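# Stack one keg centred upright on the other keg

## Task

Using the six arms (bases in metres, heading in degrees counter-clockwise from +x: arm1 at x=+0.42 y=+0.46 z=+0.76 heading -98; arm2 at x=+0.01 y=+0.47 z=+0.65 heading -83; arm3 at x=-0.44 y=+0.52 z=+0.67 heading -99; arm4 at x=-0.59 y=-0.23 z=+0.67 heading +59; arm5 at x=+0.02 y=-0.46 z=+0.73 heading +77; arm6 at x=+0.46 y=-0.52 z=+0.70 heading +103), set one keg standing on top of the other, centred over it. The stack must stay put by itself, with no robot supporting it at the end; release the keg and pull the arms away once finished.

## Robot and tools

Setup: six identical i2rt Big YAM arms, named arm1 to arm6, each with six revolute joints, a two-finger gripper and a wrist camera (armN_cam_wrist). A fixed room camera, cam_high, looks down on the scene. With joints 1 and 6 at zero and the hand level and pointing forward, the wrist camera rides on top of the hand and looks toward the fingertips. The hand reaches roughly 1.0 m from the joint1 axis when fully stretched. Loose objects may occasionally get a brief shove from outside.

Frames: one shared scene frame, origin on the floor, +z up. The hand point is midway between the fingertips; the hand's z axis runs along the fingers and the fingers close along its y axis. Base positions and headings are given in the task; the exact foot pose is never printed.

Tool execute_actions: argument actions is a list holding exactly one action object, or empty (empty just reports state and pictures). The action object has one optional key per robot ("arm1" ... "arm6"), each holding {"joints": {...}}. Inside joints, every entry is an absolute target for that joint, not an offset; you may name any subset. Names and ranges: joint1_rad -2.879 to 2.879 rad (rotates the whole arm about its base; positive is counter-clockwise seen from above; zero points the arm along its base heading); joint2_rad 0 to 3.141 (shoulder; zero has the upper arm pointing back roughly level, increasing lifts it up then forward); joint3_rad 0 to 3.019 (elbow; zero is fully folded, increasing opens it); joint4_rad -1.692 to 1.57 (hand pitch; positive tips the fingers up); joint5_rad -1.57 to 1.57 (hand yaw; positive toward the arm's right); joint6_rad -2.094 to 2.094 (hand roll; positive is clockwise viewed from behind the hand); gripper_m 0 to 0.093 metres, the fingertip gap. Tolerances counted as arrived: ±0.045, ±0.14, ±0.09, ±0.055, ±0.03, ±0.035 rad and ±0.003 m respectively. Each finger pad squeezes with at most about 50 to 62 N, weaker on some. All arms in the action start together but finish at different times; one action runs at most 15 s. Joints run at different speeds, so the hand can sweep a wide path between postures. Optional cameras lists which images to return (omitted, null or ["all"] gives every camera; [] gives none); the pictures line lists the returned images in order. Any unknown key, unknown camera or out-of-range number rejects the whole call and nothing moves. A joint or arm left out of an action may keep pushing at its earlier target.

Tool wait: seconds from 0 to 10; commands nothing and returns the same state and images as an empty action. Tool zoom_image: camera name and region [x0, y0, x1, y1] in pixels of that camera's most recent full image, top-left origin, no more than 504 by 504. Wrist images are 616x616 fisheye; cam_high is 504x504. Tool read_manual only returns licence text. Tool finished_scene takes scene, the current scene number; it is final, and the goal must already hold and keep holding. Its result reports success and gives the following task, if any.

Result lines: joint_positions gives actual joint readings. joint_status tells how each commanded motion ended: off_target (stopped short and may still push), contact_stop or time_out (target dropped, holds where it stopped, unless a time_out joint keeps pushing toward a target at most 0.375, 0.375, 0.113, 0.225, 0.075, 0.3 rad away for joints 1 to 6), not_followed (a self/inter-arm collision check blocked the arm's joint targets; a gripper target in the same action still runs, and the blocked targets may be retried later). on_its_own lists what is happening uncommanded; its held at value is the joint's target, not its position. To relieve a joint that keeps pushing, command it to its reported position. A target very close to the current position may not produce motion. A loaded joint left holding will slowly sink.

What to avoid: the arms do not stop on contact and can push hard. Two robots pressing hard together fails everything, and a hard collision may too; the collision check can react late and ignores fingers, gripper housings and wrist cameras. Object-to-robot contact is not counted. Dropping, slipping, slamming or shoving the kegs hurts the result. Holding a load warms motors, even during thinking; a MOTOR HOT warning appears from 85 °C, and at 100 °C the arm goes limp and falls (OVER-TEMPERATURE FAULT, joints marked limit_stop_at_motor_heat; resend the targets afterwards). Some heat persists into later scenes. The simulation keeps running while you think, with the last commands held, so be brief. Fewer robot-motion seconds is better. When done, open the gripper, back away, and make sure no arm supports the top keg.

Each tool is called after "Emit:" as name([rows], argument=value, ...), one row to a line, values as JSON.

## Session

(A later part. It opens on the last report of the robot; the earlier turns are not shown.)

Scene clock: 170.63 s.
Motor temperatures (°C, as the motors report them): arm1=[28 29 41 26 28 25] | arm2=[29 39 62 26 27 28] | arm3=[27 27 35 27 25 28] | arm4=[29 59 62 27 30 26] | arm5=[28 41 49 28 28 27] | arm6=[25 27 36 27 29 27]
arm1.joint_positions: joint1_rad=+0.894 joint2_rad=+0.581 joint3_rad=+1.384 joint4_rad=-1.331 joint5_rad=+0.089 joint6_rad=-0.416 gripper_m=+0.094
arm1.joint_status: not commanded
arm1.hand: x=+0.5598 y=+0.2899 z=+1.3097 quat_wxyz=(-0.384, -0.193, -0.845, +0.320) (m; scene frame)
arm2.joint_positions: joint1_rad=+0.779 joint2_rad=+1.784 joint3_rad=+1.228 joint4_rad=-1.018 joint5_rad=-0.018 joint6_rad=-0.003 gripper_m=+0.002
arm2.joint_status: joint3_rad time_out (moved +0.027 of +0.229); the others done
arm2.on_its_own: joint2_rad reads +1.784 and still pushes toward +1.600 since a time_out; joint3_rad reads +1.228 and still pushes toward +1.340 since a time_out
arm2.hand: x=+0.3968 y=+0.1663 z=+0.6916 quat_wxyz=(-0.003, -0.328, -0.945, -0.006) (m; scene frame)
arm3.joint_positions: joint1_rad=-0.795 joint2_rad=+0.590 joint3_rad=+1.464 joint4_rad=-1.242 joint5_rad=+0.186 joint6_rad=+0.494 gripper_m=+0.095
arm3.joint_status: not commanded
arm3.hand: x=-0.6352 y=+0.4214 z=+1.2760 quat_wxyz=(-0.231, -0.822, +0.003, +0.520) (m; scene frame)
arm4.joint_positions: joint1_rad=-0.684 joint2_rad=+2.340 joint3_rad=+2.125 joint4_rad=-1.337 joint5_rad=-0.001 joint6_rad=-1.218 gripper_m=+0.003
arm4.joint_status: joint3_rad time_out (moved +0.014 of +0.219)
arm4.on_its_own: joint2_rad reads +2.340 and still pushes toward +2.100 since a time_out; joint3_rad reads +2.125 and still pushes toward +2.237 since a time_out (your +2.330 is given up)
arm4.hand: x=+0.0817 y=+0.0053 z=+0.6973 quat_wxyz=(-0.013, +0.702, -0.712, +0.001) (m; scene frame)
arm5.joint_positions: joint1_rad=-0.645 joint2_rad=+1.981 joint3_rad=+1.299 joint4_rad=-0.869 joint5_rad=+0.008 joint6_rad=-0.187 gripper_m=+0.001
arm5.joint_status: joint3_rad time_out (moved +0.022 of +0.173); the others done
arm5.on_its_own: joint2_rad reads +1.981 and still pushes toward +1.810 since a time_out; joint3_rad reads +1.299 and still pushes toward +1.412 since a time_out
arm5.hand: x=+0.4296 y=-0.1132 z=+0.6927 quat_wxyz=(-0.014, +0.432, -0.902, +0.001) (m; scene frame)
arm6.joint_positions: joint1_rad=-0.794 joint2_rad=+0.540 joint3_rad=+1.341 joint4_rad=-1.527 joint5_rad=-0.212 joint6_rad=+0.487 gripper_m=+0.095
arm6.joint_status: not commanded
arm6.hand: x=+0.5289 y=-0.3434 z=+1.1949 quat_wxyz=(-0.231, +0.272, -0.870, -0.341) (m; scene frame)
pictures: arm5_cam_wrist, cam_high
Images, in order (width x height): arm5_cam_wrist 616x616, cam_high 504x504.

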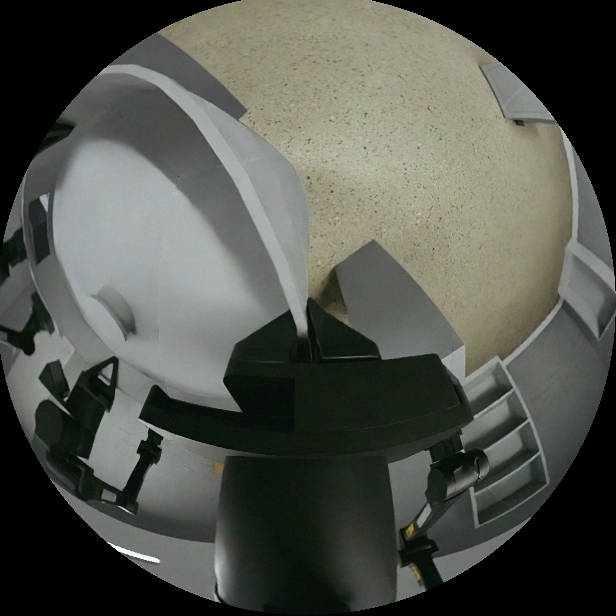

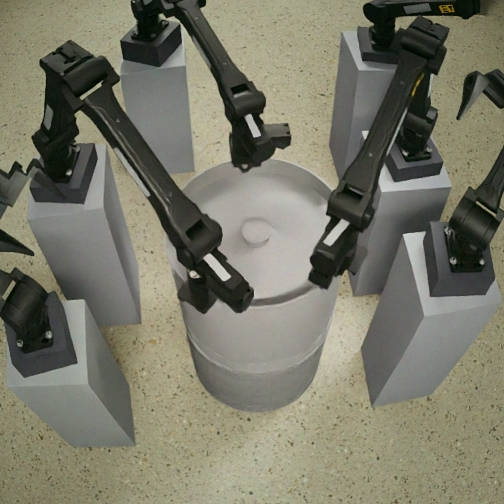

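Emit:
execute_actions([
  {"arm2":{"joints":{"joint1_rad":0.78,"joint3_rad":1.30,"joint4_rad":-1.02}},"arm5":{"joints":{"joint1_rad":-0.64,"joint3_rad":1.35,"joint4_rad":-0.865}},"arm4":{"joints":{"joint1_rad":-0.68,"joint3_rad":2.195,"joint4_rad":-1.335}}},
], cameras=["cam_high","arm5_cam_wrist","arm4_cam_wrist","arm2_cam_wrist"])

Emit:
zoom_image(camera="cam_high", region=[160,270,360,420])

Scene clock: 175.17 s.
Motor temperatures (°C, as the motors report them): arm1=[28 29 41 26 28 25] | arm2=[29 39 62 26 27 28] | arm3=[27 27 35 27 25 28] | arm4=[29 60 61 27 30 26] | arm5=[28 42 50 28 28 27] | arm6=[25 27 36 27 29 27]
arm1.joint_positions: joint1_rad=+0.894 joint2_rad=+0.581 joint3_rad=+1.384 joint4_rad=-1.331 joint5_rad=+0.089 joint6_rad=-0.416 gripper_m=+0.094
arm1.joint_status: not commanded
arm1.hand: x=+0.5598 y=+0.2899 z=+1.3097 quat_wxyz=(-0.384, -0.193, -0.845, +0.320) (m; scene frame)
arm2.joint_positions: joint1_rad=+0.779 joint2_rad=+1.784 joint3_rad=+1.221 joint4_rad=-1.014 joint5_rad=-0.024 joint6_rad=-0.003 gripper_m=+0.002
arm2.joint_status: all done
arm2.on_its_own: joint2_rad reads +1.784 and still pushes toward +1.600 since a time_out
arm2.hand: x=+0.3958 y=+0.1681 z=+0.6894 quat_wxyz=(-0.003, -0.328, -0.945, -0.009) (m; scene frame)
arm3.joint_positions: joint1_rad=-0.795 joint2_rad=+0.590 joint3_rad=+1.464 joint4_rad=-1.242 joint5_rad=+0.186 joint6_rad=+0.494 gripper_m=+0.095
arm3.joint_status: not commanded
arm3.hand: x=-0.6352 y=+0.4214 z=+1.2760 quat_wxyz=(-0.231, -0.822, +0.003, +0.520) (m; scene frame)
arm4.joint_positions: joint1_rad=-0.679 joint2_rad=+2.340 joint3_rad=+2.106 joint4_rad=-1.310 joint5_rad=-0.001 joint6_rad=-1.218 gripper_m=+0.003
arm4.joint_status: all done
arm4.on_its_own: joint2_rad reads +2.340 and still pushes toward +2.100 since a time_out
arm4.hand: x=+0.0807 y=+0.0087 z=+0.6903 quat_wxyz=(-0.017, +0.703, -0.711, +0.002) (m; scene frame)
arm5.joint_positions: joint1_rad=-0.637 joint2_rad=+1.981 joint3_rad=+1.287 joint4_rad=-0.846 joint5_rad=+0.015 joint6_rad=-0.179 gripper_m=+0.001
arm5.joint_status: all done
arm5.on_its_own: joint2_rad reads +1.981 and still pushes toward +1.810 since a time_out
arm5.hand: x=+0.4271 y=-0.1108 z=+0.6892 quat_wxyz=(-0.020, +0.432, -0.902, +0.004) (m; scene frame)
arm6.joint_positions: joint1_rad=-0.794 joint2_rad=+0.540 joint3_rad=+1.341 joint4_rad=-1.527 joint5_rad=-0.212 joint6_rad=+0.487 gripper_m=+0.095
arm6.joint_status: not commanded
arm6.hand: x=+0.5289 y=-0.3434 z=+1.1949 quat_wxyz=(-0.231, +0.272, -0.870, -0.341) (m; scene frame)
pictures: arm2_cam_wrist, arm4_cam_wrist, arm5_cam_wrist, cam_high
Images, in order (width x height): arm2_cam_wrist 616x616, arm4_cam_wrist 616x616, arm5_cam_wrist 616x616, cam_high 504x504.

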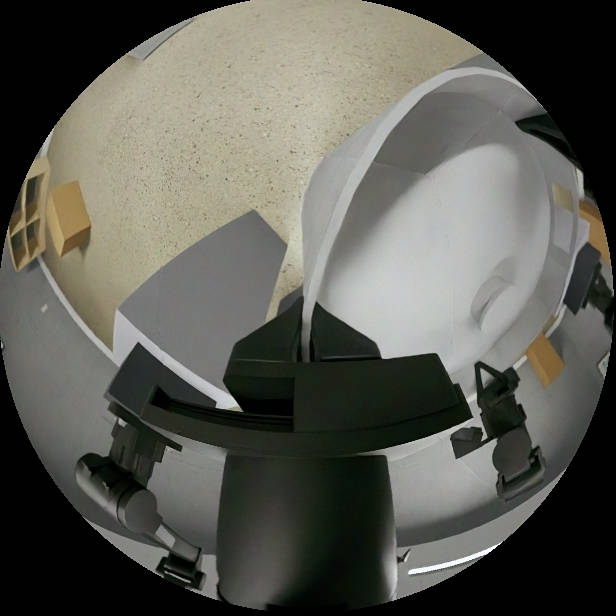

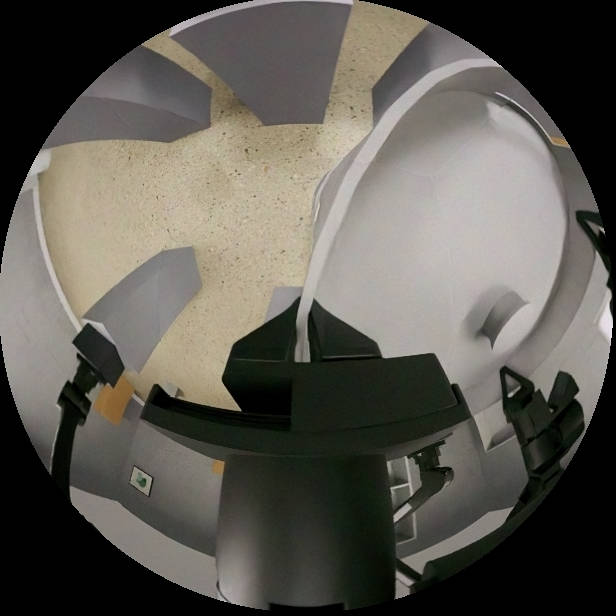

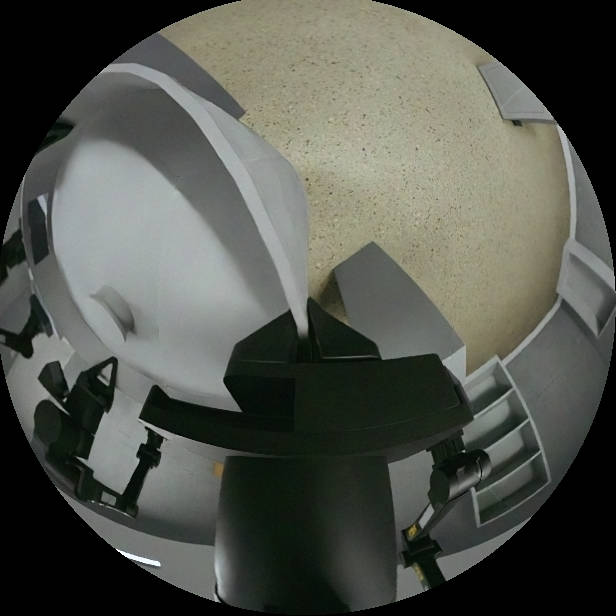

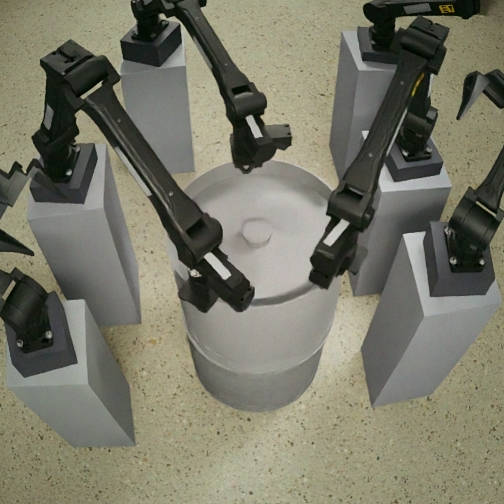

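Region (160, 270, 360, 420) of cam_high's 504x504 image, scaled by 2.520, with more detail than that image has; it fills the top 378 rows of this view, and the rest is white.

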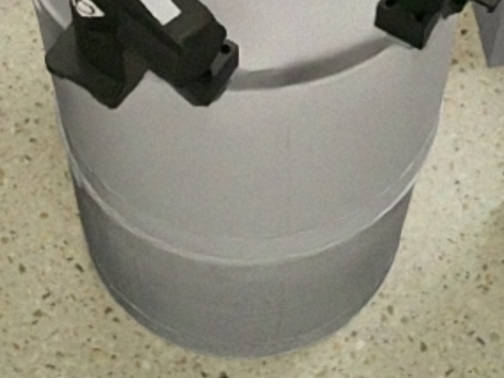

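Emit:
execute_actions([
  {"arm2":{"joints":{"joint1_rad":0.755,"joint3_rad":1.27}},"arm5":{"joints":{"joint1_rad":-0.61,"joint3_rad":1.32}},"arm4":{"joints":{"joint4_rad":-1.36}}},
], cameras=["cam_high","arm4_cam_wrist"])

Emit:
zoom_image(camera="cam_high", region=[160,270,360,420])

Scene clock: 179.10 s.
Motor temperatures (°C, as the motors report them): arm1=[28 29 41 26 28 25] | arm2=[29 39 60 26 27 28] | arm3=[27 27 35 27 25 28] | arm4=[29 61 60 27 30 26] | arm5=[28 42 49 28 28 27] | arm6=[25 27 36 27 29 27]
arm1.joint_positions: joint1_rad=+0.894 joint2_rad=+0.581 joint3_rad=+1.384 joint4_rad=-1.331 joint5_rad=+0.089 joint6_rad=-0.416 gripper_m=+0.094
arm1.joint_status: not commanded
arm1.hand: x=+0.5598 y=+0.2899 z=+1.3097 quat_wxyz=(-0.384, -0.193, -0.845, +0.320) (m; scene frame)
arm2.joint_positions: joint1_rad=+0.776 joint2_rad=+1.784 joint3_rad=+1.217 joint4_rad=-1.009 joint5_rad=-0.030 joint6_rad=-0.003 gripper_m=+0.002
arm2.joint_status: all done
arm2.on_its_own: joint2_rad reads +1.784 and still pushes toward +1.600 since a time_out
arm2.hand: x=+0.3951 y=+0.1679 z=+0.6882 quat_wxyz=(-0.004, -0.330, -0.944, -0.011) (m; scene frame)
arm3.joint_positions: joint1_rad=-0.795 joint2_rad=+0.590 joint3_rad=+1.464 joint4_rad=-1.242 joint5_rad=+0.186 joint6_rad=+0.494 gripper_m=+0.095
arm3.joint_status: not commanded
arm3.hand: x=-0.6352 y=+0.4214 z=+1.2760 quat_wxyz=(-0.231, -0.822, +0.003, +0.520) (m; scene frame)
arm4.joint_positions: joint1_rad=-0.679 joint2_rad=+2.340 joint3_rad=+2.106 joint4_rad=-1.311 joint5_rad=-0.001 joint6_rad=-1.217 gripper_m=+0.003
arm4.joint_status: all done
arm4.on_its_own: joint2_rad reads +2.340 and still pushes toward +2.100 since a time_out
arm4.hand: x=+0.0806 y=+0.0087 z=+0.6903 quat_wxyz=(-0.016, +0.703, -0.711, +0.002) (m; scene frame)
arm5.joint_positions: joint1_rad=-0.634 joint2_rad=+1.980 joint3_rad=+1.281 joint4_rad=-0.841 joint5_rad=+0.022 joint6_rad=-0.175 gripper_m=+0.001
arm5.joint_status: all done
arm5.on_its_own: joint2_rad reads +1.980 and still pushes toward +1.810 since a time_out
arm5.hand: x=+0.4259 y=-0.1116 z=+0.6879 quat_wxyz=(-0.021, +0.431, -0.902, +0.007) (m; scene frame)
arm6.joint_positions: joint1_rad=-0.794 joint2_rad=+0.540 joint3_rad=+1.341 joint4_rad=-1.527 joint5_rad=-0.212 joint6_rad=+0.487 gripper_m=+0.095
arm6.joint_status: not commanded
arm6.hand: x=+0.5289 y=-0.3434 z=+1.1949 quat_wxyz=(-0.231, +0.272, -0.870, -0.341) (m; scene frame)
pictures: arm4_cam_wrist, cam_high
Images, in order (width x height): arm4_cam_wrist 616x616, cam_high 504x504.

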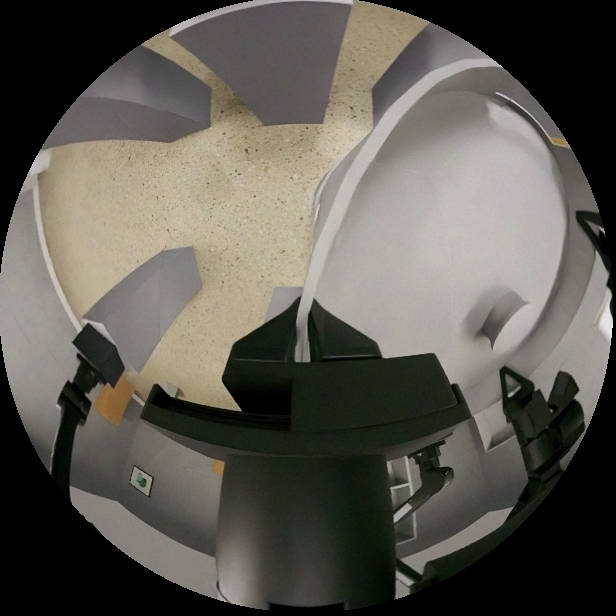

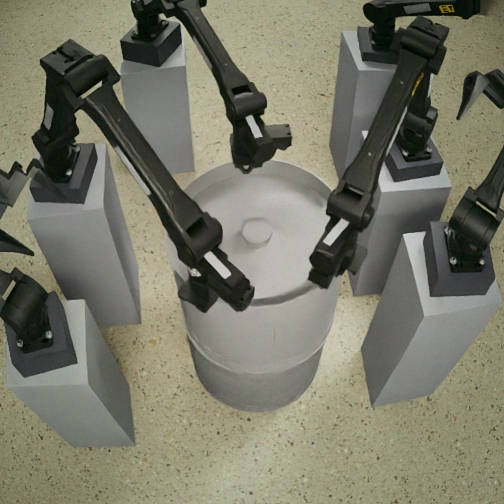

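Region (160, 270, 360, 420) of cam_high's 504x504 image, scaled by 2.520, with more detail than that image has; it fills the top 378 rows of this view, and the rest is white.

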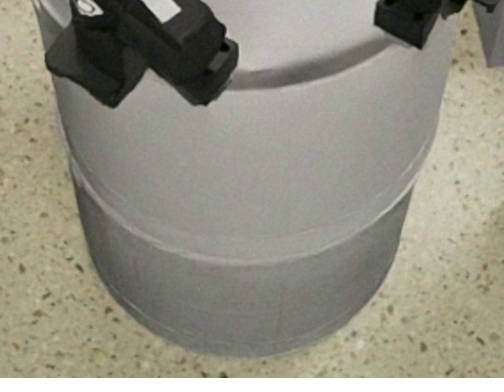

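Emit:
execute_actions([
  {"arm2":{"joints":{"joint1_rad":0.776,"joint2_rad":1.77,"joint3_rad":1.22,"joint4_rad":-1.01}},"arm5":{"joints":{"joint1_rad":-0.634,"joint2_rad":1.97,"joint3_rad":1.285,"joint4_rad":-0.845}},"arm4":{"joints":{"joint2_rad":2.32,"joint3_rad":2.11,"joint4_rad":-1.32}}},
], cameras=[])

Emit:
execute_actions([
  {"arm2":{"joints":{"gripper_m":0.06}},"arm5":{"joints":{"gripper_m":0.06}},"arm4":{"joints":{"gripper_m":0.06}}},
], cameras=["cam_high","arm5_cam_wrist","arm4_cam_wrist","arm2_cam_wrist"])

Emit:
zoom_image(camera="cam_high", region=[160,270,360,420])

Scene clock: 183.83 s.
Motor temperatures (°C, as the motors report them): arm1=[28 29 41 26 28 25] | arm2=[29 39 58 26 28 28] | arm3=[27 27 35 27 25 28] | arm4=[29 62 58 27 30 26] | arm5=[28 42 48 28 28 27] | arm6=[25 27 36 27 29 27]
arm1.joint_positions: joint1_rad=+0.894 joint2_rad=+0.581 joint3_rad=+1.384 joint4_rad=-1.331 joint5_rad=+0.089 joint6_rad=-0.416 gripper_m=+0.094
arm1.joint_status: not commanded
arm1.hand: x=+0.5598 y=+0.2899 z=+1.3097 quat_wxyz=(-0.384, -0.193, -0.845, +0.320) (m; scene frame)
arm2.joint_positions: joint1_rad=+0.779 joint2_rad=+1.798 joint3_rad=+1.209 joint4_rad=-0.976 joint5_rad=-0.031 joint6_rad=-0.003 gripper_m=+0.002
arm2.joint_status: all done
arm2.hand: x=+0.3983 y=+0.1678 z=+0.6788 quat_wxyz=(-0.009, -0.328, -0.945, -0.011) (m; scene frame)
arm3.joint_positions: joint1_rad=-0.795 joint2_rad=+0.590 joint3_rad=+1.464 joint4_rad=-1.242 joint5_rad=+0.186 joint6_rad=+0.494 gripper_m=+0.095
arm3.joint_status: not commanded
arm3.hand: x=-0.6352 y=+0.4214 z=+1.2760 quat_wxyz=(-0.231, -0.822, +0.003, +0.520) (m; scene frame)
arm4.joint_positions: joint1_rad=-0.684 joint2_rad=+2.342 joint3_rad=+2.089 joint4_rad=-1.279 joint5_rad=+0.000 joint6_rad=-1.217 gripper_m=+0.002
arm4.joint_status: all done
arm4.hand: x=+0.0836 y=+0.0062 z=+0.6826 quat_wxyz=(-0.022, +0.701, -0.712, +0.005) (m; scene frame)
arm5.joint_positions: joint1_rad=-0.646 joint2_rad=+1.995 joint3_rad=+1.272 joint4_rad=-0.808 joint5_rad=+0.016 joint6_rad=-0.177 gripper_m=+0.001
arm5.joint_status: all done
arm5.hand: x=+0.4301 y=-0.1150 z=+0.6776 quat_wxyz=(-0.024, +0.427, -0.904, +0.003) (m; scene frame)
arm6.joint_positions: joint1_rad=-0.794 joint2_rad=+0.540 joint3_rad=+1.341 joint4_rad=-1.527 joint5_rad=-0.212 joint6_rad=+0.487 gripper_m=+0.095
arm6.joint_status: not commanded
arm6.hand: x=+0.5289 y=-0.3434 z=+1.1949 quat_wxyz=(-0.231, +0.272, -0.870, -0.341) (m; scene frame)
pictures: none
No camera images: the call's "cameras" was empty. Leave "cameras" out to get every camera's image.

Scene clock: 184.50 s.
Motor temperatures (°C, as the motors report them): arm1=[28 29 41 26 28 25] | arm2=[29 39 57 26 28 28] | arm3=[27 27 35 27 25 28] | arm4=[29 61 57 27 30 26] | arm5=[28 42 48 28 28 27] | arm6=[25 27 36 27 29 27]
arm1.joint_positions: joint1_rad=+0.894 joint2_rad=+0.581 joint3_rad=+1.384 joint4_rad=-1.331 joint5_rad=+0.089 joint6_rad=-0.416 gripper_m=+0.094
arm1.joint_status: not commanded
arm1.hand: x=+0.5598 y=+0.2899 z=+1.3097 quat_wxyz=(-0.384, -0.193, -0.845, +0.320) (m; scene frame)
arm2.joint_positions: joint1_rad=+0.787 joint2_rad=+1.793 joint3_rad=+1.209 joint4_rad=-0.997 joint5_rad=-0.002 joint6_rad=-0.003 gripper_m=+0.060
arm2.joint_status: all done
arm2.hand: x=+0.3941 y=+0.1700 z=+0.6812 quat_wxyz=(+0.003, -0.324, -0.946, +0.001) (m; scene frame)
arm3.joint_positions: joint1_rad=-0.795 joint2_rad=+0.590 joint3_rad=+1.464 joint4_rad=-1.242 joint5_rad=+0.186 joint6_rad=+0.494 gripper_m=+0.095
arm3.joint_status: not commanded
arm3.hand: x=-0.6352 y=+0.4214 z=+1.2760 quat_wxyz=(-0.231, -0.822, +0.003, +0.520) (m; scene frame)
arm4.joint_positions: joint1_rad=-0.677 joint2_rad=+2.339 joint3_rad=+2.093 joint4_rad=-1.310 joint5_rad=-0.004 joint6_rad=-1.219 gripper_m=+0.060
arm4.joint_status: all done
arm4.hand: x=+0.0760 y=+0.0091 z=+0.6861 quat_wxyz=(-0.012, +0.704, -0.710, -0.002) (m; scene frame)
arm5.joint_positions: joint1_rad=-0.640 joint2_rad=+1.978 joint3_rad=+1.272 joint4_rad=-0.836 joint5_rad=+0.005 joint6_rad=-0.176 gripper_m=+0.060
arm5.joint_status: all done
arm5.hand: x=+0.4239 y=-0.1137 z=+0.6861 quat_wxyz=(-0.018, +0.429, -0.903, -0.001) (m; scene frame)
arm6.joint_positions: joint1_rad=-0.794 joint2_rad=+0.540 joint3_rad=+1.341 joint4_rad=-1.527 joint5_rad=-0.212 joint6_rad=+0.487 gripper_m=+0.095
arm6.joint_status: not commanded
arm6.hand: x=+0.5289 y=-0.3434 z=+1.1949 quat_wxyz=(-0.231, +0.272, -0.870, -0.341) (m; scene frame)
pictures: arm2_cam_wrist, arm4_cam_wrist, arm5_cam_wrist, cam_high
Images, in order (width x height): arm2_cam_wrist 616x616, arm4_cam_wrist 616x616, arm5_cam_wrist 616x616, cam_high 504x504.

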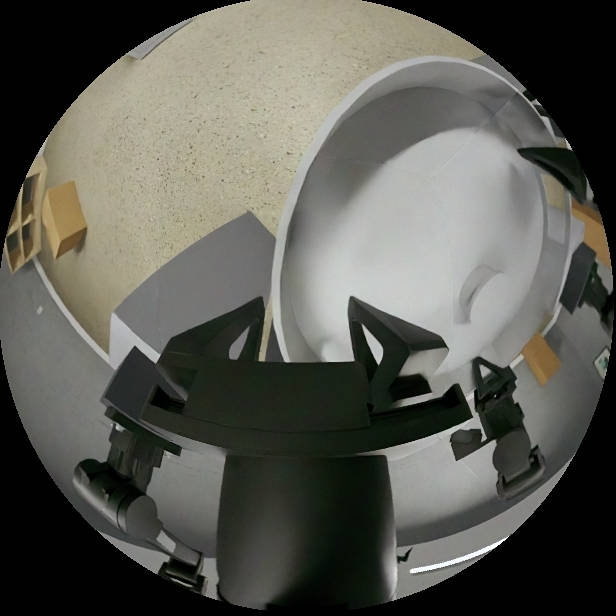

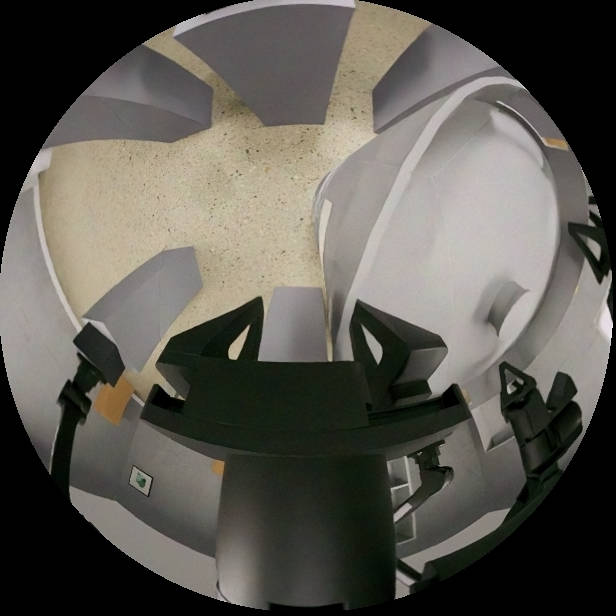

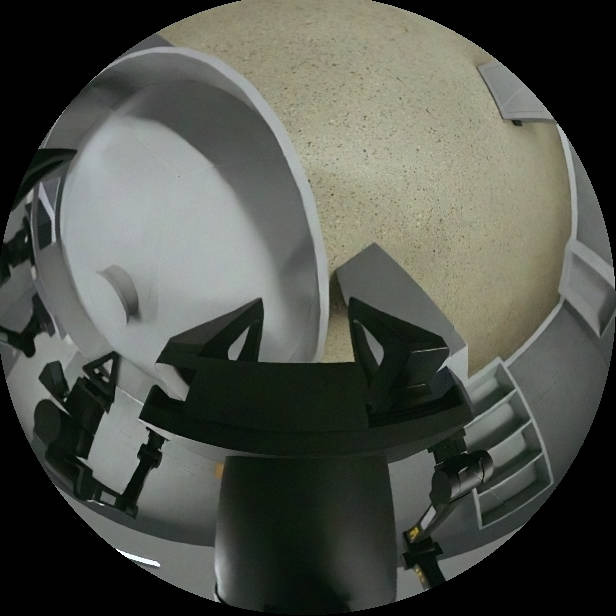

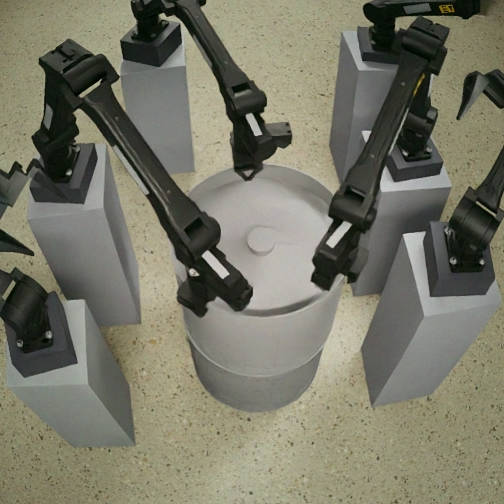

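Region (160, 270, 360, 420) of cam_high's 504x504 image, scaled by 2.520, with more detail than that image has; it fills the top 378 rows of this view, and the rest is white.

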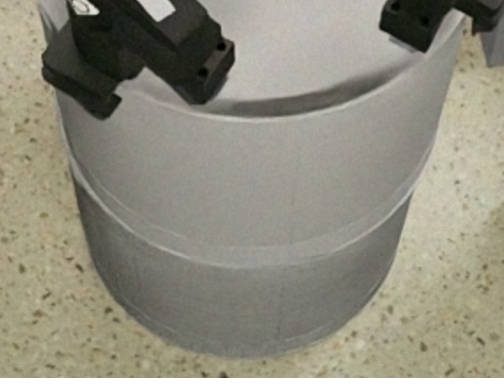

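Emit:
execute_actions([
  {"arm4":{"joints":{"gripper_m":0.0,"joint4_rad":-1.36}}},
], cameras=[])

Emit:
execute_actions([
  {"arm2":{"joints":{"gripper_m":0.0}},"arm5":{"joints":{"gripper_m":0.0}}},
], cameras=["cam_high","arm5_cam_wrist","arm4_cam_wrist","arm2_cam_wrist"])

Emit:
zoom_image(camera="cam_high", region=[160,270,360,420])

Scene clock: 190.30 s.
Motor temperatures (°C, as the motors report them): arm1=[28 29 41 26 28 25] | arm2=[29 38 54 26 27 28] | arm3=[27 27 35 27 25 28] | arm4=[29 58 53 27 30 26] | arm5=[28 40 46 28 28 27] | arm6=[25 27 37 27 29 27]
arm1.joint_positions: joint1_rad=+0.894 joint2_rad=+0.581 joint3_rad=+1.384 joint4_rad=-1.331 joint5_rad=+0.089 joint6_rad=-0.416 gripper_m=+0.094
arm1.joint_status: not commanded
arm1.hand: x=+0.5598 y=+0.2899 z=+1.3097 quat_wxyz=(-0.384, -0.193, -0.845, +0.320) (m; scene frame)
arm2.joint_positions: joint1_rad=+0.787 joint2_rad=+1.793 joint3_rad=+1.209 joint4_rad=-0.997 joint5_rad=-0.002 joint6_rad=-0.003 gripper_m=+0.060
arm2.joint_status: not commanded
arm2.hand: x=+0.3941 y=+0.1700 z=+0.6812 quat_wxyz=(+0.003, -0.324, -0.946, +0.001) (m; scene frame)
arm3.joint_positions: joint1_rad=-0.795 joint2_rad=+0.590 joint3_rad=+1.464 joint4_rad=-1.242 joint5_rad=+0.186 joint6_rad=+0.494 gripper_m=+0.095
arm3.joint_status: not commanded
arm3.hand: x=-0.6352 y=+0.4214 z=+1.2760 quat_wxyz=(-0.231, -0.822, +0.003, +0.520) (m; scene frame)
arm4.joint_positions: joint1_rad=-0.685 joint2_rad=+2.351 joint3_rad=+2.115 joint4_rad=-1.273 joint5_rad=+0.002 joint6_rad=-1.248 gripper_m=+0.002
arm4.joint_status: joint4_rad time_out (moved +0.037 of -0.050); the others done
arm4.on_its_own: joint4_rad reads -1.273 and still pushes toward -1.360 since a time_out
arm4.hand: x=+0.0927 y=+0.0081 z=+0.6867 quat_wxyz=(-0.032, +0.712, -0.702, +0.011) (m; scene frame)
arm5.joint_positions: joint1_rad=-0.640 joint2_rad=+1.978 joint3_rad=+1.272 joint4_rad=-0.836 joint5_rad=+0.005 joint6_rad=-0.176 gripper_m=+0.060
arm5.joint_status: not commanded
arm5.hand: x=+0.4239 y=-0.1137 z=+0.6861 quat_wxyz=(-0.018, +0.429, -0.903, -0.001) (m; scene frame)
arm6.joint_positions: joint1_rad=-0.794 joint2_rad=+0.540 joint3_rad=+1.341 joint4_rad=-1.527 joint5_rad=-0.212 joint6_rad=+0.487 gripper_m=+0.095
arm6.joint_status: not commanded
arm6.hand: x=+0.5289 y=-0.3434 z=+1.1949 quat_wxyz=(-0.231, +0.272, -0.870, -0.341) (m; scene frame)
pictures: none
No camera images: the call's "cameras" was empty. Leave "cameras" out to get every camera's image.

not run: a stop came earlier in this reply.

Region (160, 270, 360, 420) of cam_high's 504x504 image, scaled by 2.520, with more detail than that image has; it fills the top 378 rows of this view, and the rest is white.

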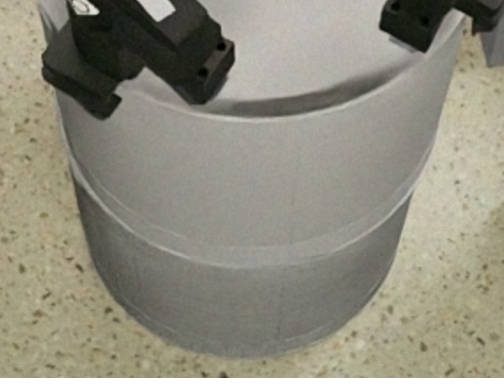

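Lower the front hands slightly for a deeper grip, then close.

Emit:
execute_actions([
  {"arm2":{"joints":{"joint2_rad":1.81,"joint4_rad":-0.96}},"arm5":{"joints":{"joint2_rad":2.015,"joint4_rad":-0.80}}},
], cameras=[])

Emit:
execute_actions([
  {"arm2":{"joints":{"gripper_m":0.0}},"arm5":{"joints":{"gripper_m":0.0}}},
], cameras=["cam_high","arm5_cam_wrist","arm4_cam_wrist","arm2_cam_wrist"])

Scene clock: 194.17 s.
Motor temperatures (°C, as the motors report them): arm1=[28 29 41 26 28 25] | arm2=[29 38 53 26 27 28] | arm3=[27 27 35 27 25 28] | arm4=[29 57 51 27 30 26] | arm5=[28 40 45 28 28 27] | arm6=[25 27 37 27 29 27]
arm1.joint_positions: joint1_rad=+0.894 joint2_rad=+0.581 joint3_rad=+1.384 joint4_rad=-1.331 joint5_rad=+0.089 joint6_rad=-0.416 gripper_m=+0.094
arm1.joint_status: not commanded
arm1.hand: x=+0.5598 y=+0.2899 z=+1.3097 quat_wxyz=(-0.384, -0.193, -0.845, +0.320) (m; scene frame)
arm2.joint_positions: joint1_rad=+0.787 joint2_rad=+1.793 joint3_rad=+1.209 joint4_rad=-0.975 joint5_rad=-0.002 joint6_rad=-0.003 gripper_m=+0.060
arm2.joint_status: all done
arm2.hand: x=+0.3983 y=+0.1667 z=+0.6812 quat_wxyz=(-0.007, -0.324, -0.946, +0.004) (m; scene frame)
arm3.joint_positions: joint1_rad=-0.795 joint2_rad=+0.590 joint3_rad=+1.464 joint4_rad=-1.242 joint5_rad=+0.186 joint6_rad=+0.494 gripper_m=+0.095
arm3.joint_status: not commanded
arm3.hand: x=-0.6352 y=+0.4214 z=+1.2760 quat_wxyz=(-0.231, -0.822, +0.003, +0.520) (m; scene frame)
arm4.joint_positions: joint1_rad=-0.685 joint2_rad=+2.351 joint3_rad=+2.115 joint4_rad=-1.273 joint5_rad=+0.002 joint6_rad=-1.248 gripper_m=+0.002
arm4.joint_status: not commanded
arm4.on_its_own: joint4_rad reads -1.273 and still pushes toward -1.360 since a time_out
arm4.hand: x=+0.0927 y=+0.0081 z=+0.6867 quat_wxyz=(-0.032, +0.712, -0.702, +0.011) (m; scene frame)
arm5.joint_positions: joint1_rad=-0.640 joint2_rad=+1.980 joint3_rad=+1.272 joint4_rad=-0.810 joint5_rad=+0.005 joint6_rad=-0.176 gripper_m=+0.060
arm5.joint_status: all done
arm5.hand: x=+0.4284 y=-0.1098 z=+0.6854 quat_wxyz=(-0.029, +0.429, -0.903, -0.004) (m; scene frame)
arm6.joint_positions: joint1_rad=-0.794 joint2_rad=+0.540 joint3_rad=+1.341 joint4_rad=-1.527 joint5_rad=-0.212 joint6_rad=+0.487 gripper_m=+0.095
arm6.joint_status: not commanded
arm6.hand: x=+0.5289 y=-0.3434 z=+1.1949 quat_wxyz=(-0.231, +0.272, -0.870, -0.341) (m; scene frame)
pictures: none
No camera images: the call's "cameras" was empty. Leave "cameras" out to get every camera's image.

Scene clock: 194.87 s.
Motor temperatures (°C, as the motors report them): arm1=[28 29 41 26 28 25] | arm2=[29 38 53 26 27 28] | arm3=[27 27 35 27 25 28] | arm4=[29 57 51 27 30 26] | arm5=[28 40 45 28 28 27] | arm6=[25 27 37 27 29 27]
arm1.joint_positions: joint1_rad=+0.894 joint2_rad=+0.581 joint3_rad=+1.384 joint4_rad=-1.331 joint5_rad=+0.089 joint6_rad=-0.416 gripper_m=+0.094
arm1.joint_status: not commanded
arm1.hand: x=+0.5598 y=+0.2899 z=+1.3097 quat_wxyz=(-0.384, -0.193, -0.845, +0.320) (m; scene frame)
arm2.joint_positions: joint1_rad=+0.811 joint2_rad=+1.793 joint3_rad=+1.209 joint4_rad=-0.974 joint5_rad=-0.018 joint6_rad=+0.010 gripper_m=+0.003
arm2.joint_status: all done
arm2.hand: x=+0.4072 y=+0.1778 z=+0.6812 quat_wxyz=(-0.010, -0.319, -0.948, -0.003) (m; scene frame)
arm3.joint_positions: joint1_rad=-0.795 joint2_rad=+0.590 joint3_rad=+1.464 joint4_rad=-1.242 joint5_rad=+0.186 joint6_rad=+0.494 gripper_m=+0.095
arm3.joint_status: not commanded
arm3.hand: x=-0.6352 y=+0.4214 z=+1.2760 quat_wxyz=(-0.231, -0.822, +0.003, +0.520) (m; scene frame)
arm4.joint_positions: joint1_rad=-0.685 joint2_rad=+2.351 joint3_rad=+2.115 joint4_rad=-1.274 joint5_rad=+0.002 joint6_rad=-1.248 gripper_m=+0.002
arm4.joint_status: not commanded
arm4.on_its_own: joint4_rad reads -1.274 and still pushes toward -1.360 since a time_out
arm4.hand: x=+0.0925 y=+0.0079 z=+0.6866 quat_wxyz=(-0.032, +0.712, -0.702, +0.011) (m; scene frame)
arm5.joint_positions: joint1_rad=-0.654 joint2_rad=+1.981 joint3_rad=+1.272 joint4_rad=-0.804 joint5_rad=-0.006 joint6_rad=-0.146 gripper_m=+0.001
arm5.joint_status: all done
arm5.hand: x=+0.4332 y=-0.1132 z=+0.6851 quat_wxyz=(-0.030, +0.409, -0.912, -0.011) (m; scene frame)
arm6.joint_positions: joint1_rad=-0.794 joint2_rad=+0.540 joint3_rad=+1.341 joint4_rad=-1.527 joint5_rad=-0.212 joint6_rad=+0.487 gripper_m=+0.095
arm6.joint_status: not commanded
arm6.hand: x=+0.5289 y=-0.3434 z=+1.1949 quat_wxyz=(-0.231, +0.272, -0.870, -0.341) (m; scene frame)
pictures: arm2_cam_wrist, arm4_cam_wrist, arm5_cam_wrist, cam_high
Images, in order (width x height): arm2_cam_wrist 616x616, arm4_cam_wrist 616x616, arm5_cam_wrist 616x616, cam_high 504x504.

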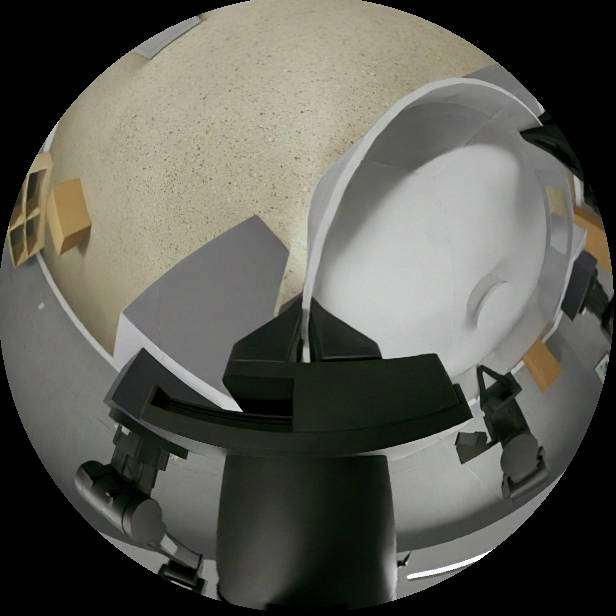

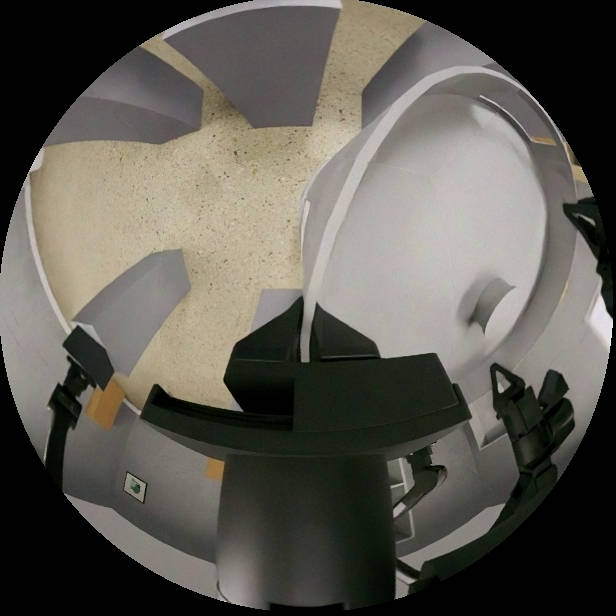

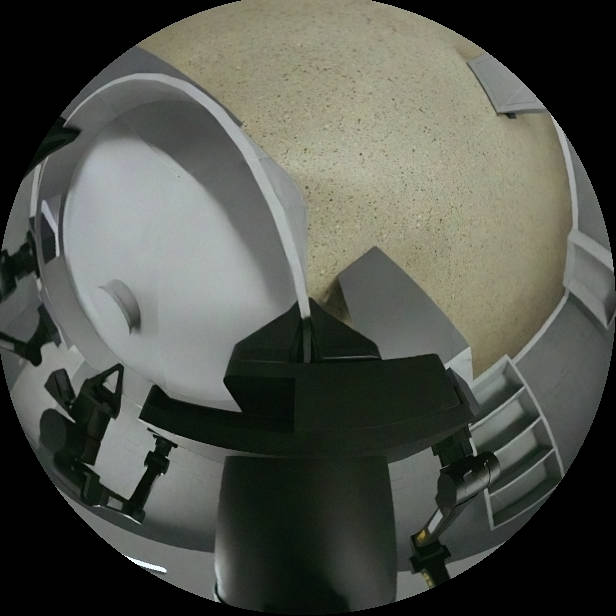

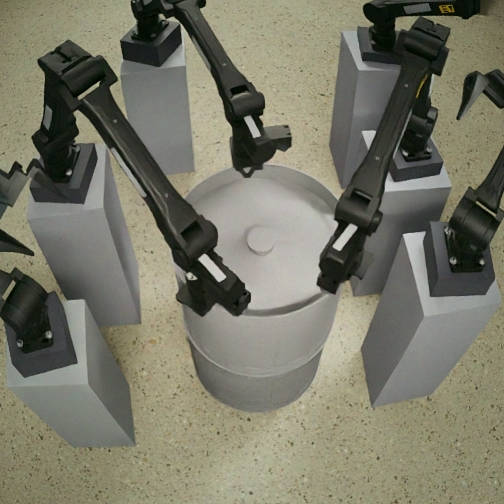

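Emit:
execute_actions([
  {"arm2":{"joints":{"joint1_rad":0.785,"joint2_rad":1.53,"joint3_rad":1.33,"joint4_rad":-1.055}},"arm5":{"joints":{"joint1_rad":-0.635,"joint2_rad":1.735,"joint3_rad":1.37,"joint4_rad":-0.925}},"arm4":{"joints":{"joint2_rad":2.07,"joint3_rad":2.22,"joint4_rad":-1.38}}},
], cameras=["cam_high","arm5_cam_wrist","arm4_cam_wrist","arm2_cam_wrist"])

Emit:
zoom_image(camera="cam_high", region=[160,270,360,420])

Scene clock: 203.77 s.
Motor temperatures (°C, as the motors report them): arm1=[28 29 41 26 28 25] | arm2=[29 37 52 26 27 28] | arm3=[27 27 35 27 25 28] | arm4=[29 56 50 27 30 26] | arm5=[28 40 45 28 28 27] | arm6=[25 27 37 27 29 27]
arm1.joint_positions: joint1_rad=+0.894 joint2_rad=+0.581 joint3_rad=+1.384 joint4_rad=-1.331 joint5_rad=+0.089 joint6_rad=-0.416 gripper_m=+0.094
arm1.joint_status: not commanded
arm1.hand: x=+0.5598 y=+0.2899 z=+1.3097 quat_wxyz=(-0.384, -0.193, -0.845, +0.320) (m; scene frame)
arm2.joint_positions: joint1_rad=+0.799 joint2_rad=+1.767 joint3_rad=+1.222 joint4_rad=-1.025 joint5_rad=+0.002 joint6_rad=+0.009 gripper_m=+0.003
arm2.joint_status: joint2_rad time_out (moved -0.026 of -0.263); joint3_rad time_out (moved +0.014 of +0.121); the others done
arm2.on_its_own: joint2_rad reads +1.767 and still pushes toward +1.530 since a time_out; joint3_rad reads +1.222 and still pushes toward +1.330 since a time_out
arm2.hand: x=+0.3983 y=+0.1730 z=+0.6976 quat_wxyz=(-0.001, -0.324, -0.946, +0.004) (m; scene frame)
arm3.joint_positions: joint1_rad=-0.795 joint2_rad=+0.590 joint3_rad=+1.464 joint4_rad=-1.242 joint5_rad=+0.186 joint6_rad=+0.494 gripper_m=+0.095
arm3.joint_status: not commanded
arm3.hand: x=-0.6352 y=+0.4214 z=+1.2760 quat_wxyz=(-0.231, -0.822, +0.003, +0.520) (m; scene frame)
arm4.joint_positions: joint1_rad=-0.683 joint2_rad=+2.338 joint3_rad=+2.124 joint4_rad=-1.327 joint5_rad=+0.006 joint6_rad=-1.250 gripper_m=+0.002
arm4.joint_status: joint2_rad time_out (moved -0.013 of -0.281); joint3_rad time_out (moved +0.009 of +0.105); the others done
arm4.on_its_own: joint2_rad reads +2.338 and still pushes toward +2.070 since a time_out; joint3_rad reads +2.124 and still pushes toward +2.220 since a time_out
arm4.hand: x=+0.0840 y=+0.0057 z=+0.6984 quat_wxyz=(-0.017, +0.713, -0.701, +0.006) (m; scene frame)
arm5.joint_positions: joint1_rad=-0.644 joint2_rad=+1.952 joint3_rad=+1.284 joint4_rad=-0.886 joint5_rad=+0.002 joint6_rad=-0.137 gripper_m=+0.001
arm5.joint_status: joint2_rad time_out (moved -0.029 of -0.246); the others done
arm5.on_its_own: joint2_rad reads +1.952 and still pushes toward +1.735 since a time_out
arm5.hand: x=+0.4233 y=-0.1160 z=+0.7032 quat_wxyz=(-0.012, +0.410, -0.912, -0.001) (m; scene frame)
arm6.joint_positions: joint1_rad=-0.794 joint2_rad=+0.540 joint3_rad=+1.341 joint4_rad=-1.527 joint5_rad=-0.212 joint6_rad=+0.487 gripper_m=+0.095
arm6.joint_status: not commanded
arm6.hand: x=+0.5289 y=-0.3434 z=+1.1949 quat_wxyz=(-0.231, +0.272, -0.870, -0.341) (m; scene frame)
pictures: arm2_cam_wrist, arm4_cam_wrist, arm5_cam_wrist, cam_high
Images, in order (width x height): arm2_cam_wrist 616x616, arm4_cam_wrist 616x616, arm5_cam_wrist 616x616, cam_high 504x504.

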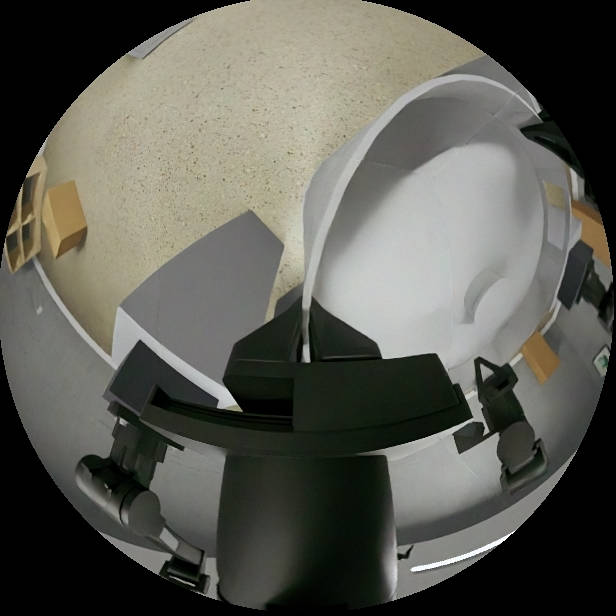

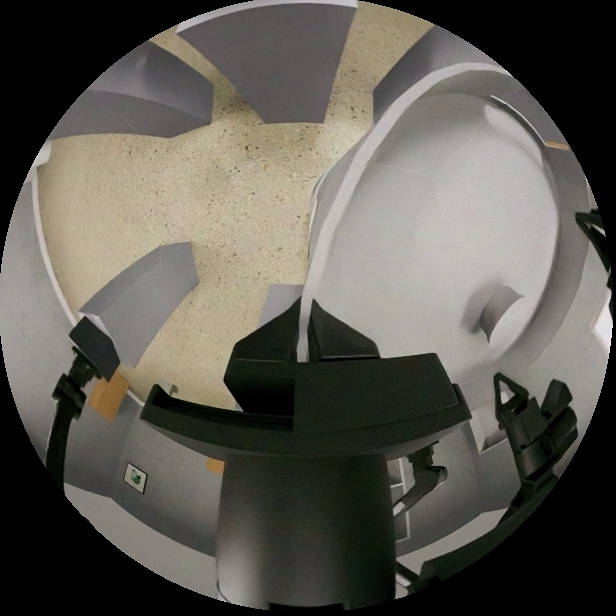

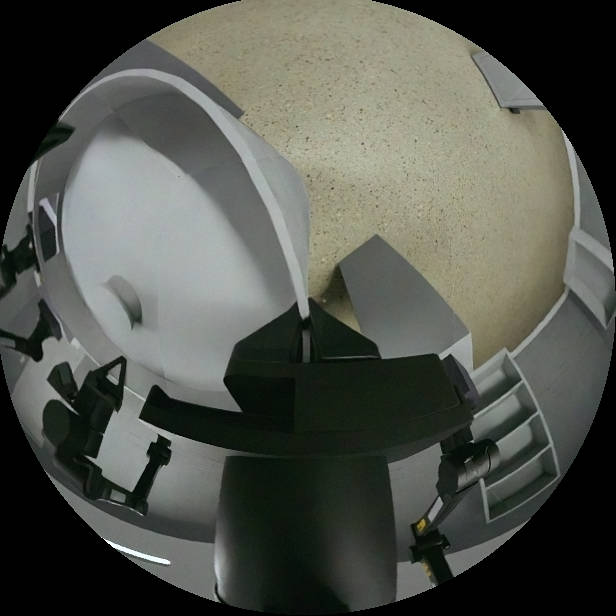

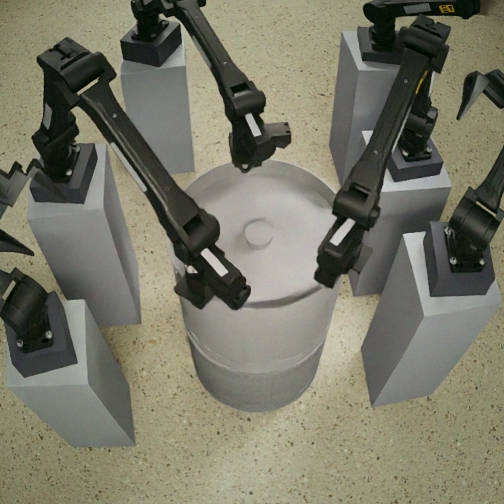

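Region (160, 270, 360, 420) of cam_high's 504x504 image, scaled by 2.520, with more detail than that image has; it fills the top 378 rows of this view, and the rest is white.

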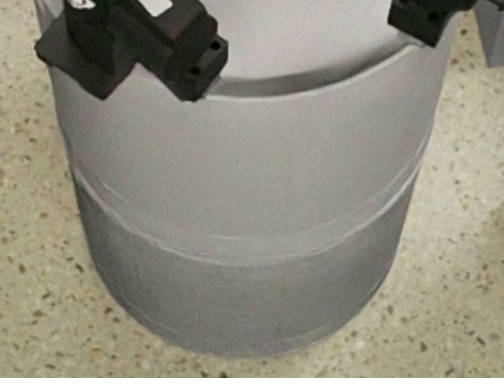

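Emit:
execute_actions([
  {"arm2":{"joints":{"joint1_rad":0.765,"joint2_rad":1.495,"joint4_rad":-1.09}},"arm5":{"joints":{"joint1_rad":-0.61,"joint2_rad":1.71,"joint4_rad":-0.955}},"arm4":{"joints":{"joint1_rad":-0.67,"joint4_rad":-1.42}}},
], cameras=["cam_high","arm5_cam_wrist","arm4_cam_wrist","arm2_cam_wrist"])

Emit:
zoom_image(camera="cam_high", region=[160,270,360,420])

Scene clock: 211.50 s.
Motor temperatures (°C, as the motors report them): arm1=[28 29 41 26 28 25] | arm2=[29 39 55 26 27 28] | arm3=[27 27 35 27 25 28] | arm4=[29 61 54 27 30 26] | arm5=[28 42 46 28 28 27] | arm6=[25 27 37 27 29 27]
arm1.joint_positions: joint1_rad=+0.894 joint2_rad=+0.581 joint3_rad=+1.384 joint4_rad=-1.331 joint5_rad=+0.089 joint6_rad=-0.416 gripper_m=+0.094
arm1.joint_status: not commanded
arm1.hand: x=+0.5598 y=+0.2899 z=+1.3097 quat_wxyz=(-0.384, -0.193, -0.845, +0.320) (m; scene frame)
arm2.joint_positions: joint1_rad=+0.791 joint2_rad=+1.729 joint3_rad=+1.222 joint4_rad=-1.070 joint5_rad=-0.002 joint6_rad=+0.001 gripper_m=+0.003
arm2.joint_status: joint2_rad time_out (moved -0.038 of -0.272); the others done
arm2.on_its_own: joint2_rad reads +1.729 and still pushes toward +1.495 since a time_out; joint3_rad reads +1.222 and still pushes toward +1.330 since a time_out
arm2.hand: x=+0.3900 y=+0.1755 z=+0.7151 quat_wxyz=(+0.001, -0.325, -0.946, +0.001) (m; scene frame)
arm3.joint_positions: joint1_rad=-0.795 joint2_rad=+0.590 joint3_rad=+1.464 joint4_rad=-1.242 joint5_rad=+0.186 joint6_rad=+0.494 gripper_m=+0.095
arm3.joint_status: not commanded
arm3.hand: x=-0.6352 y=+0.4214 z=+1.2760 quat_wxyz=(-0.231, -0.822, +0.003, +0.520) (m; scene frame)
arm4.joint_positions: joint1_rad=-0.676 joint2_rad=+2.318 joint3_rad=+2.124 joint4_rad=-1.365 joint5_rad=+0.005 joint6_rad=-1.245 gripper_m=+0.002
arm4.joint_status: all done
arm4.on_its_own: joint2_rad reads +2.318 and still pushes toward +2.070 since a time_out; joint3_rad reads +2.124 and still pushes toward +2.220 since a time_out
arm4.hand: x=+0.0753 y=+0.0077 z=+0.7124 quat_wxyz=(-0.009, +0.714, -0.700, +0.002) (m; scene frame)
arm5.joint_positions: joint1_rad=-0.628 joint2_rad=+1.915 joint3_rad=+1.281 joint4_rad=-0.918 joint5_rad=+0.007 joint6_rad=-0.127 gripper_m=+0.001
arm5.joint_status: joint2_rad time_out (moved -0.037 of -0.242); the others done
arm5.on_its_own: joint2_rad reads +1.915 and still pushes toward +1.710 since a time_out
arm5.hand: x=+0.4152 y=-0.1130 z=+0.7206 quat_wxyz=(-0.014, +0.412, -0.911, +0.000) (m; scene frame)
arm6.joint_positions: joint1_rad=-0.794 joint2_rad=+0.540 joint3_rad=+1.341 joint4_rad=-1.527 joint5_rad=-0.212 joint6_rad=+0.487 gripper_m=+0.095
arm6.joint_status: not commanded
arm6.hand: x=+0.5289 y=-0.3434 z=+1.1949 quat_wxyz=(-0.231, +0.272, -0.870, -0.341) (m; scene frame)
pictures: arm2_cam_wrist, arm4_cam_wrist, arm5_cam_wrist, cam_high
Images, in order (width x height): arm2_cam_wrist 616x616, arm4_cam_wrist 616x616, arm5_cam_wrist 616x616, cam_high 504x504.

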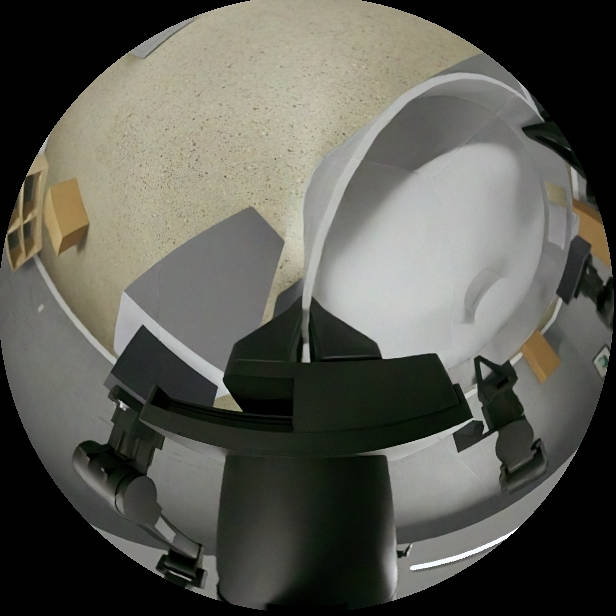

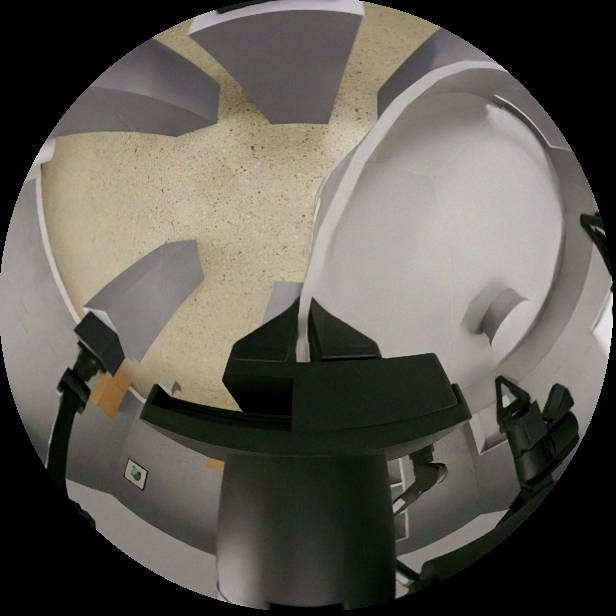

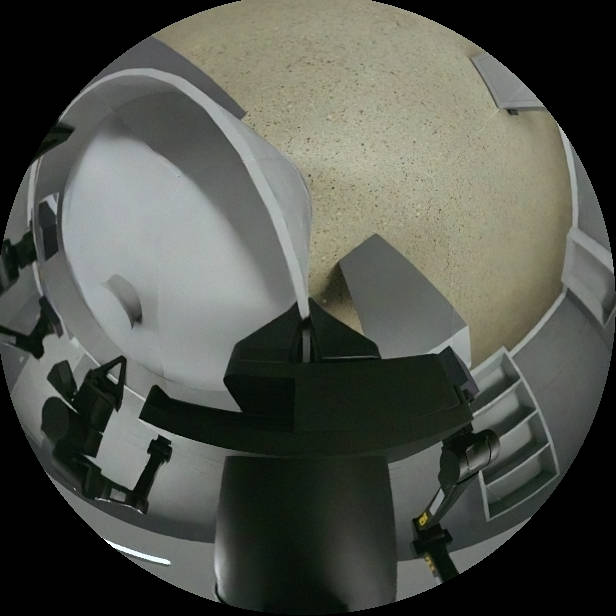

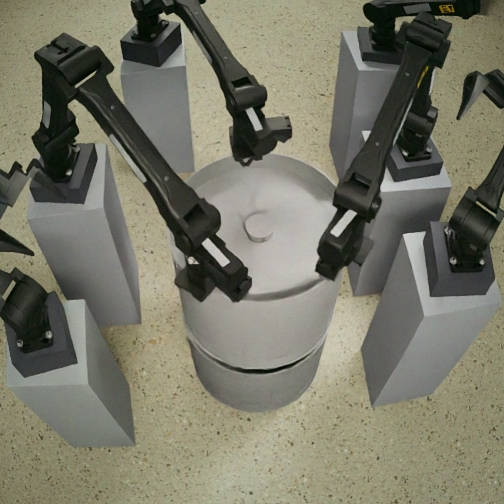

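Region (160, 270, 360, 420) of cam_high's 504x504 image, scaled by 2.520, with more detail than that image has; it fills the top 378 rows of this view, and the rest is white.

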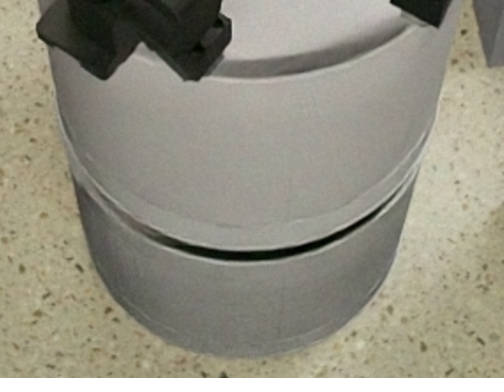

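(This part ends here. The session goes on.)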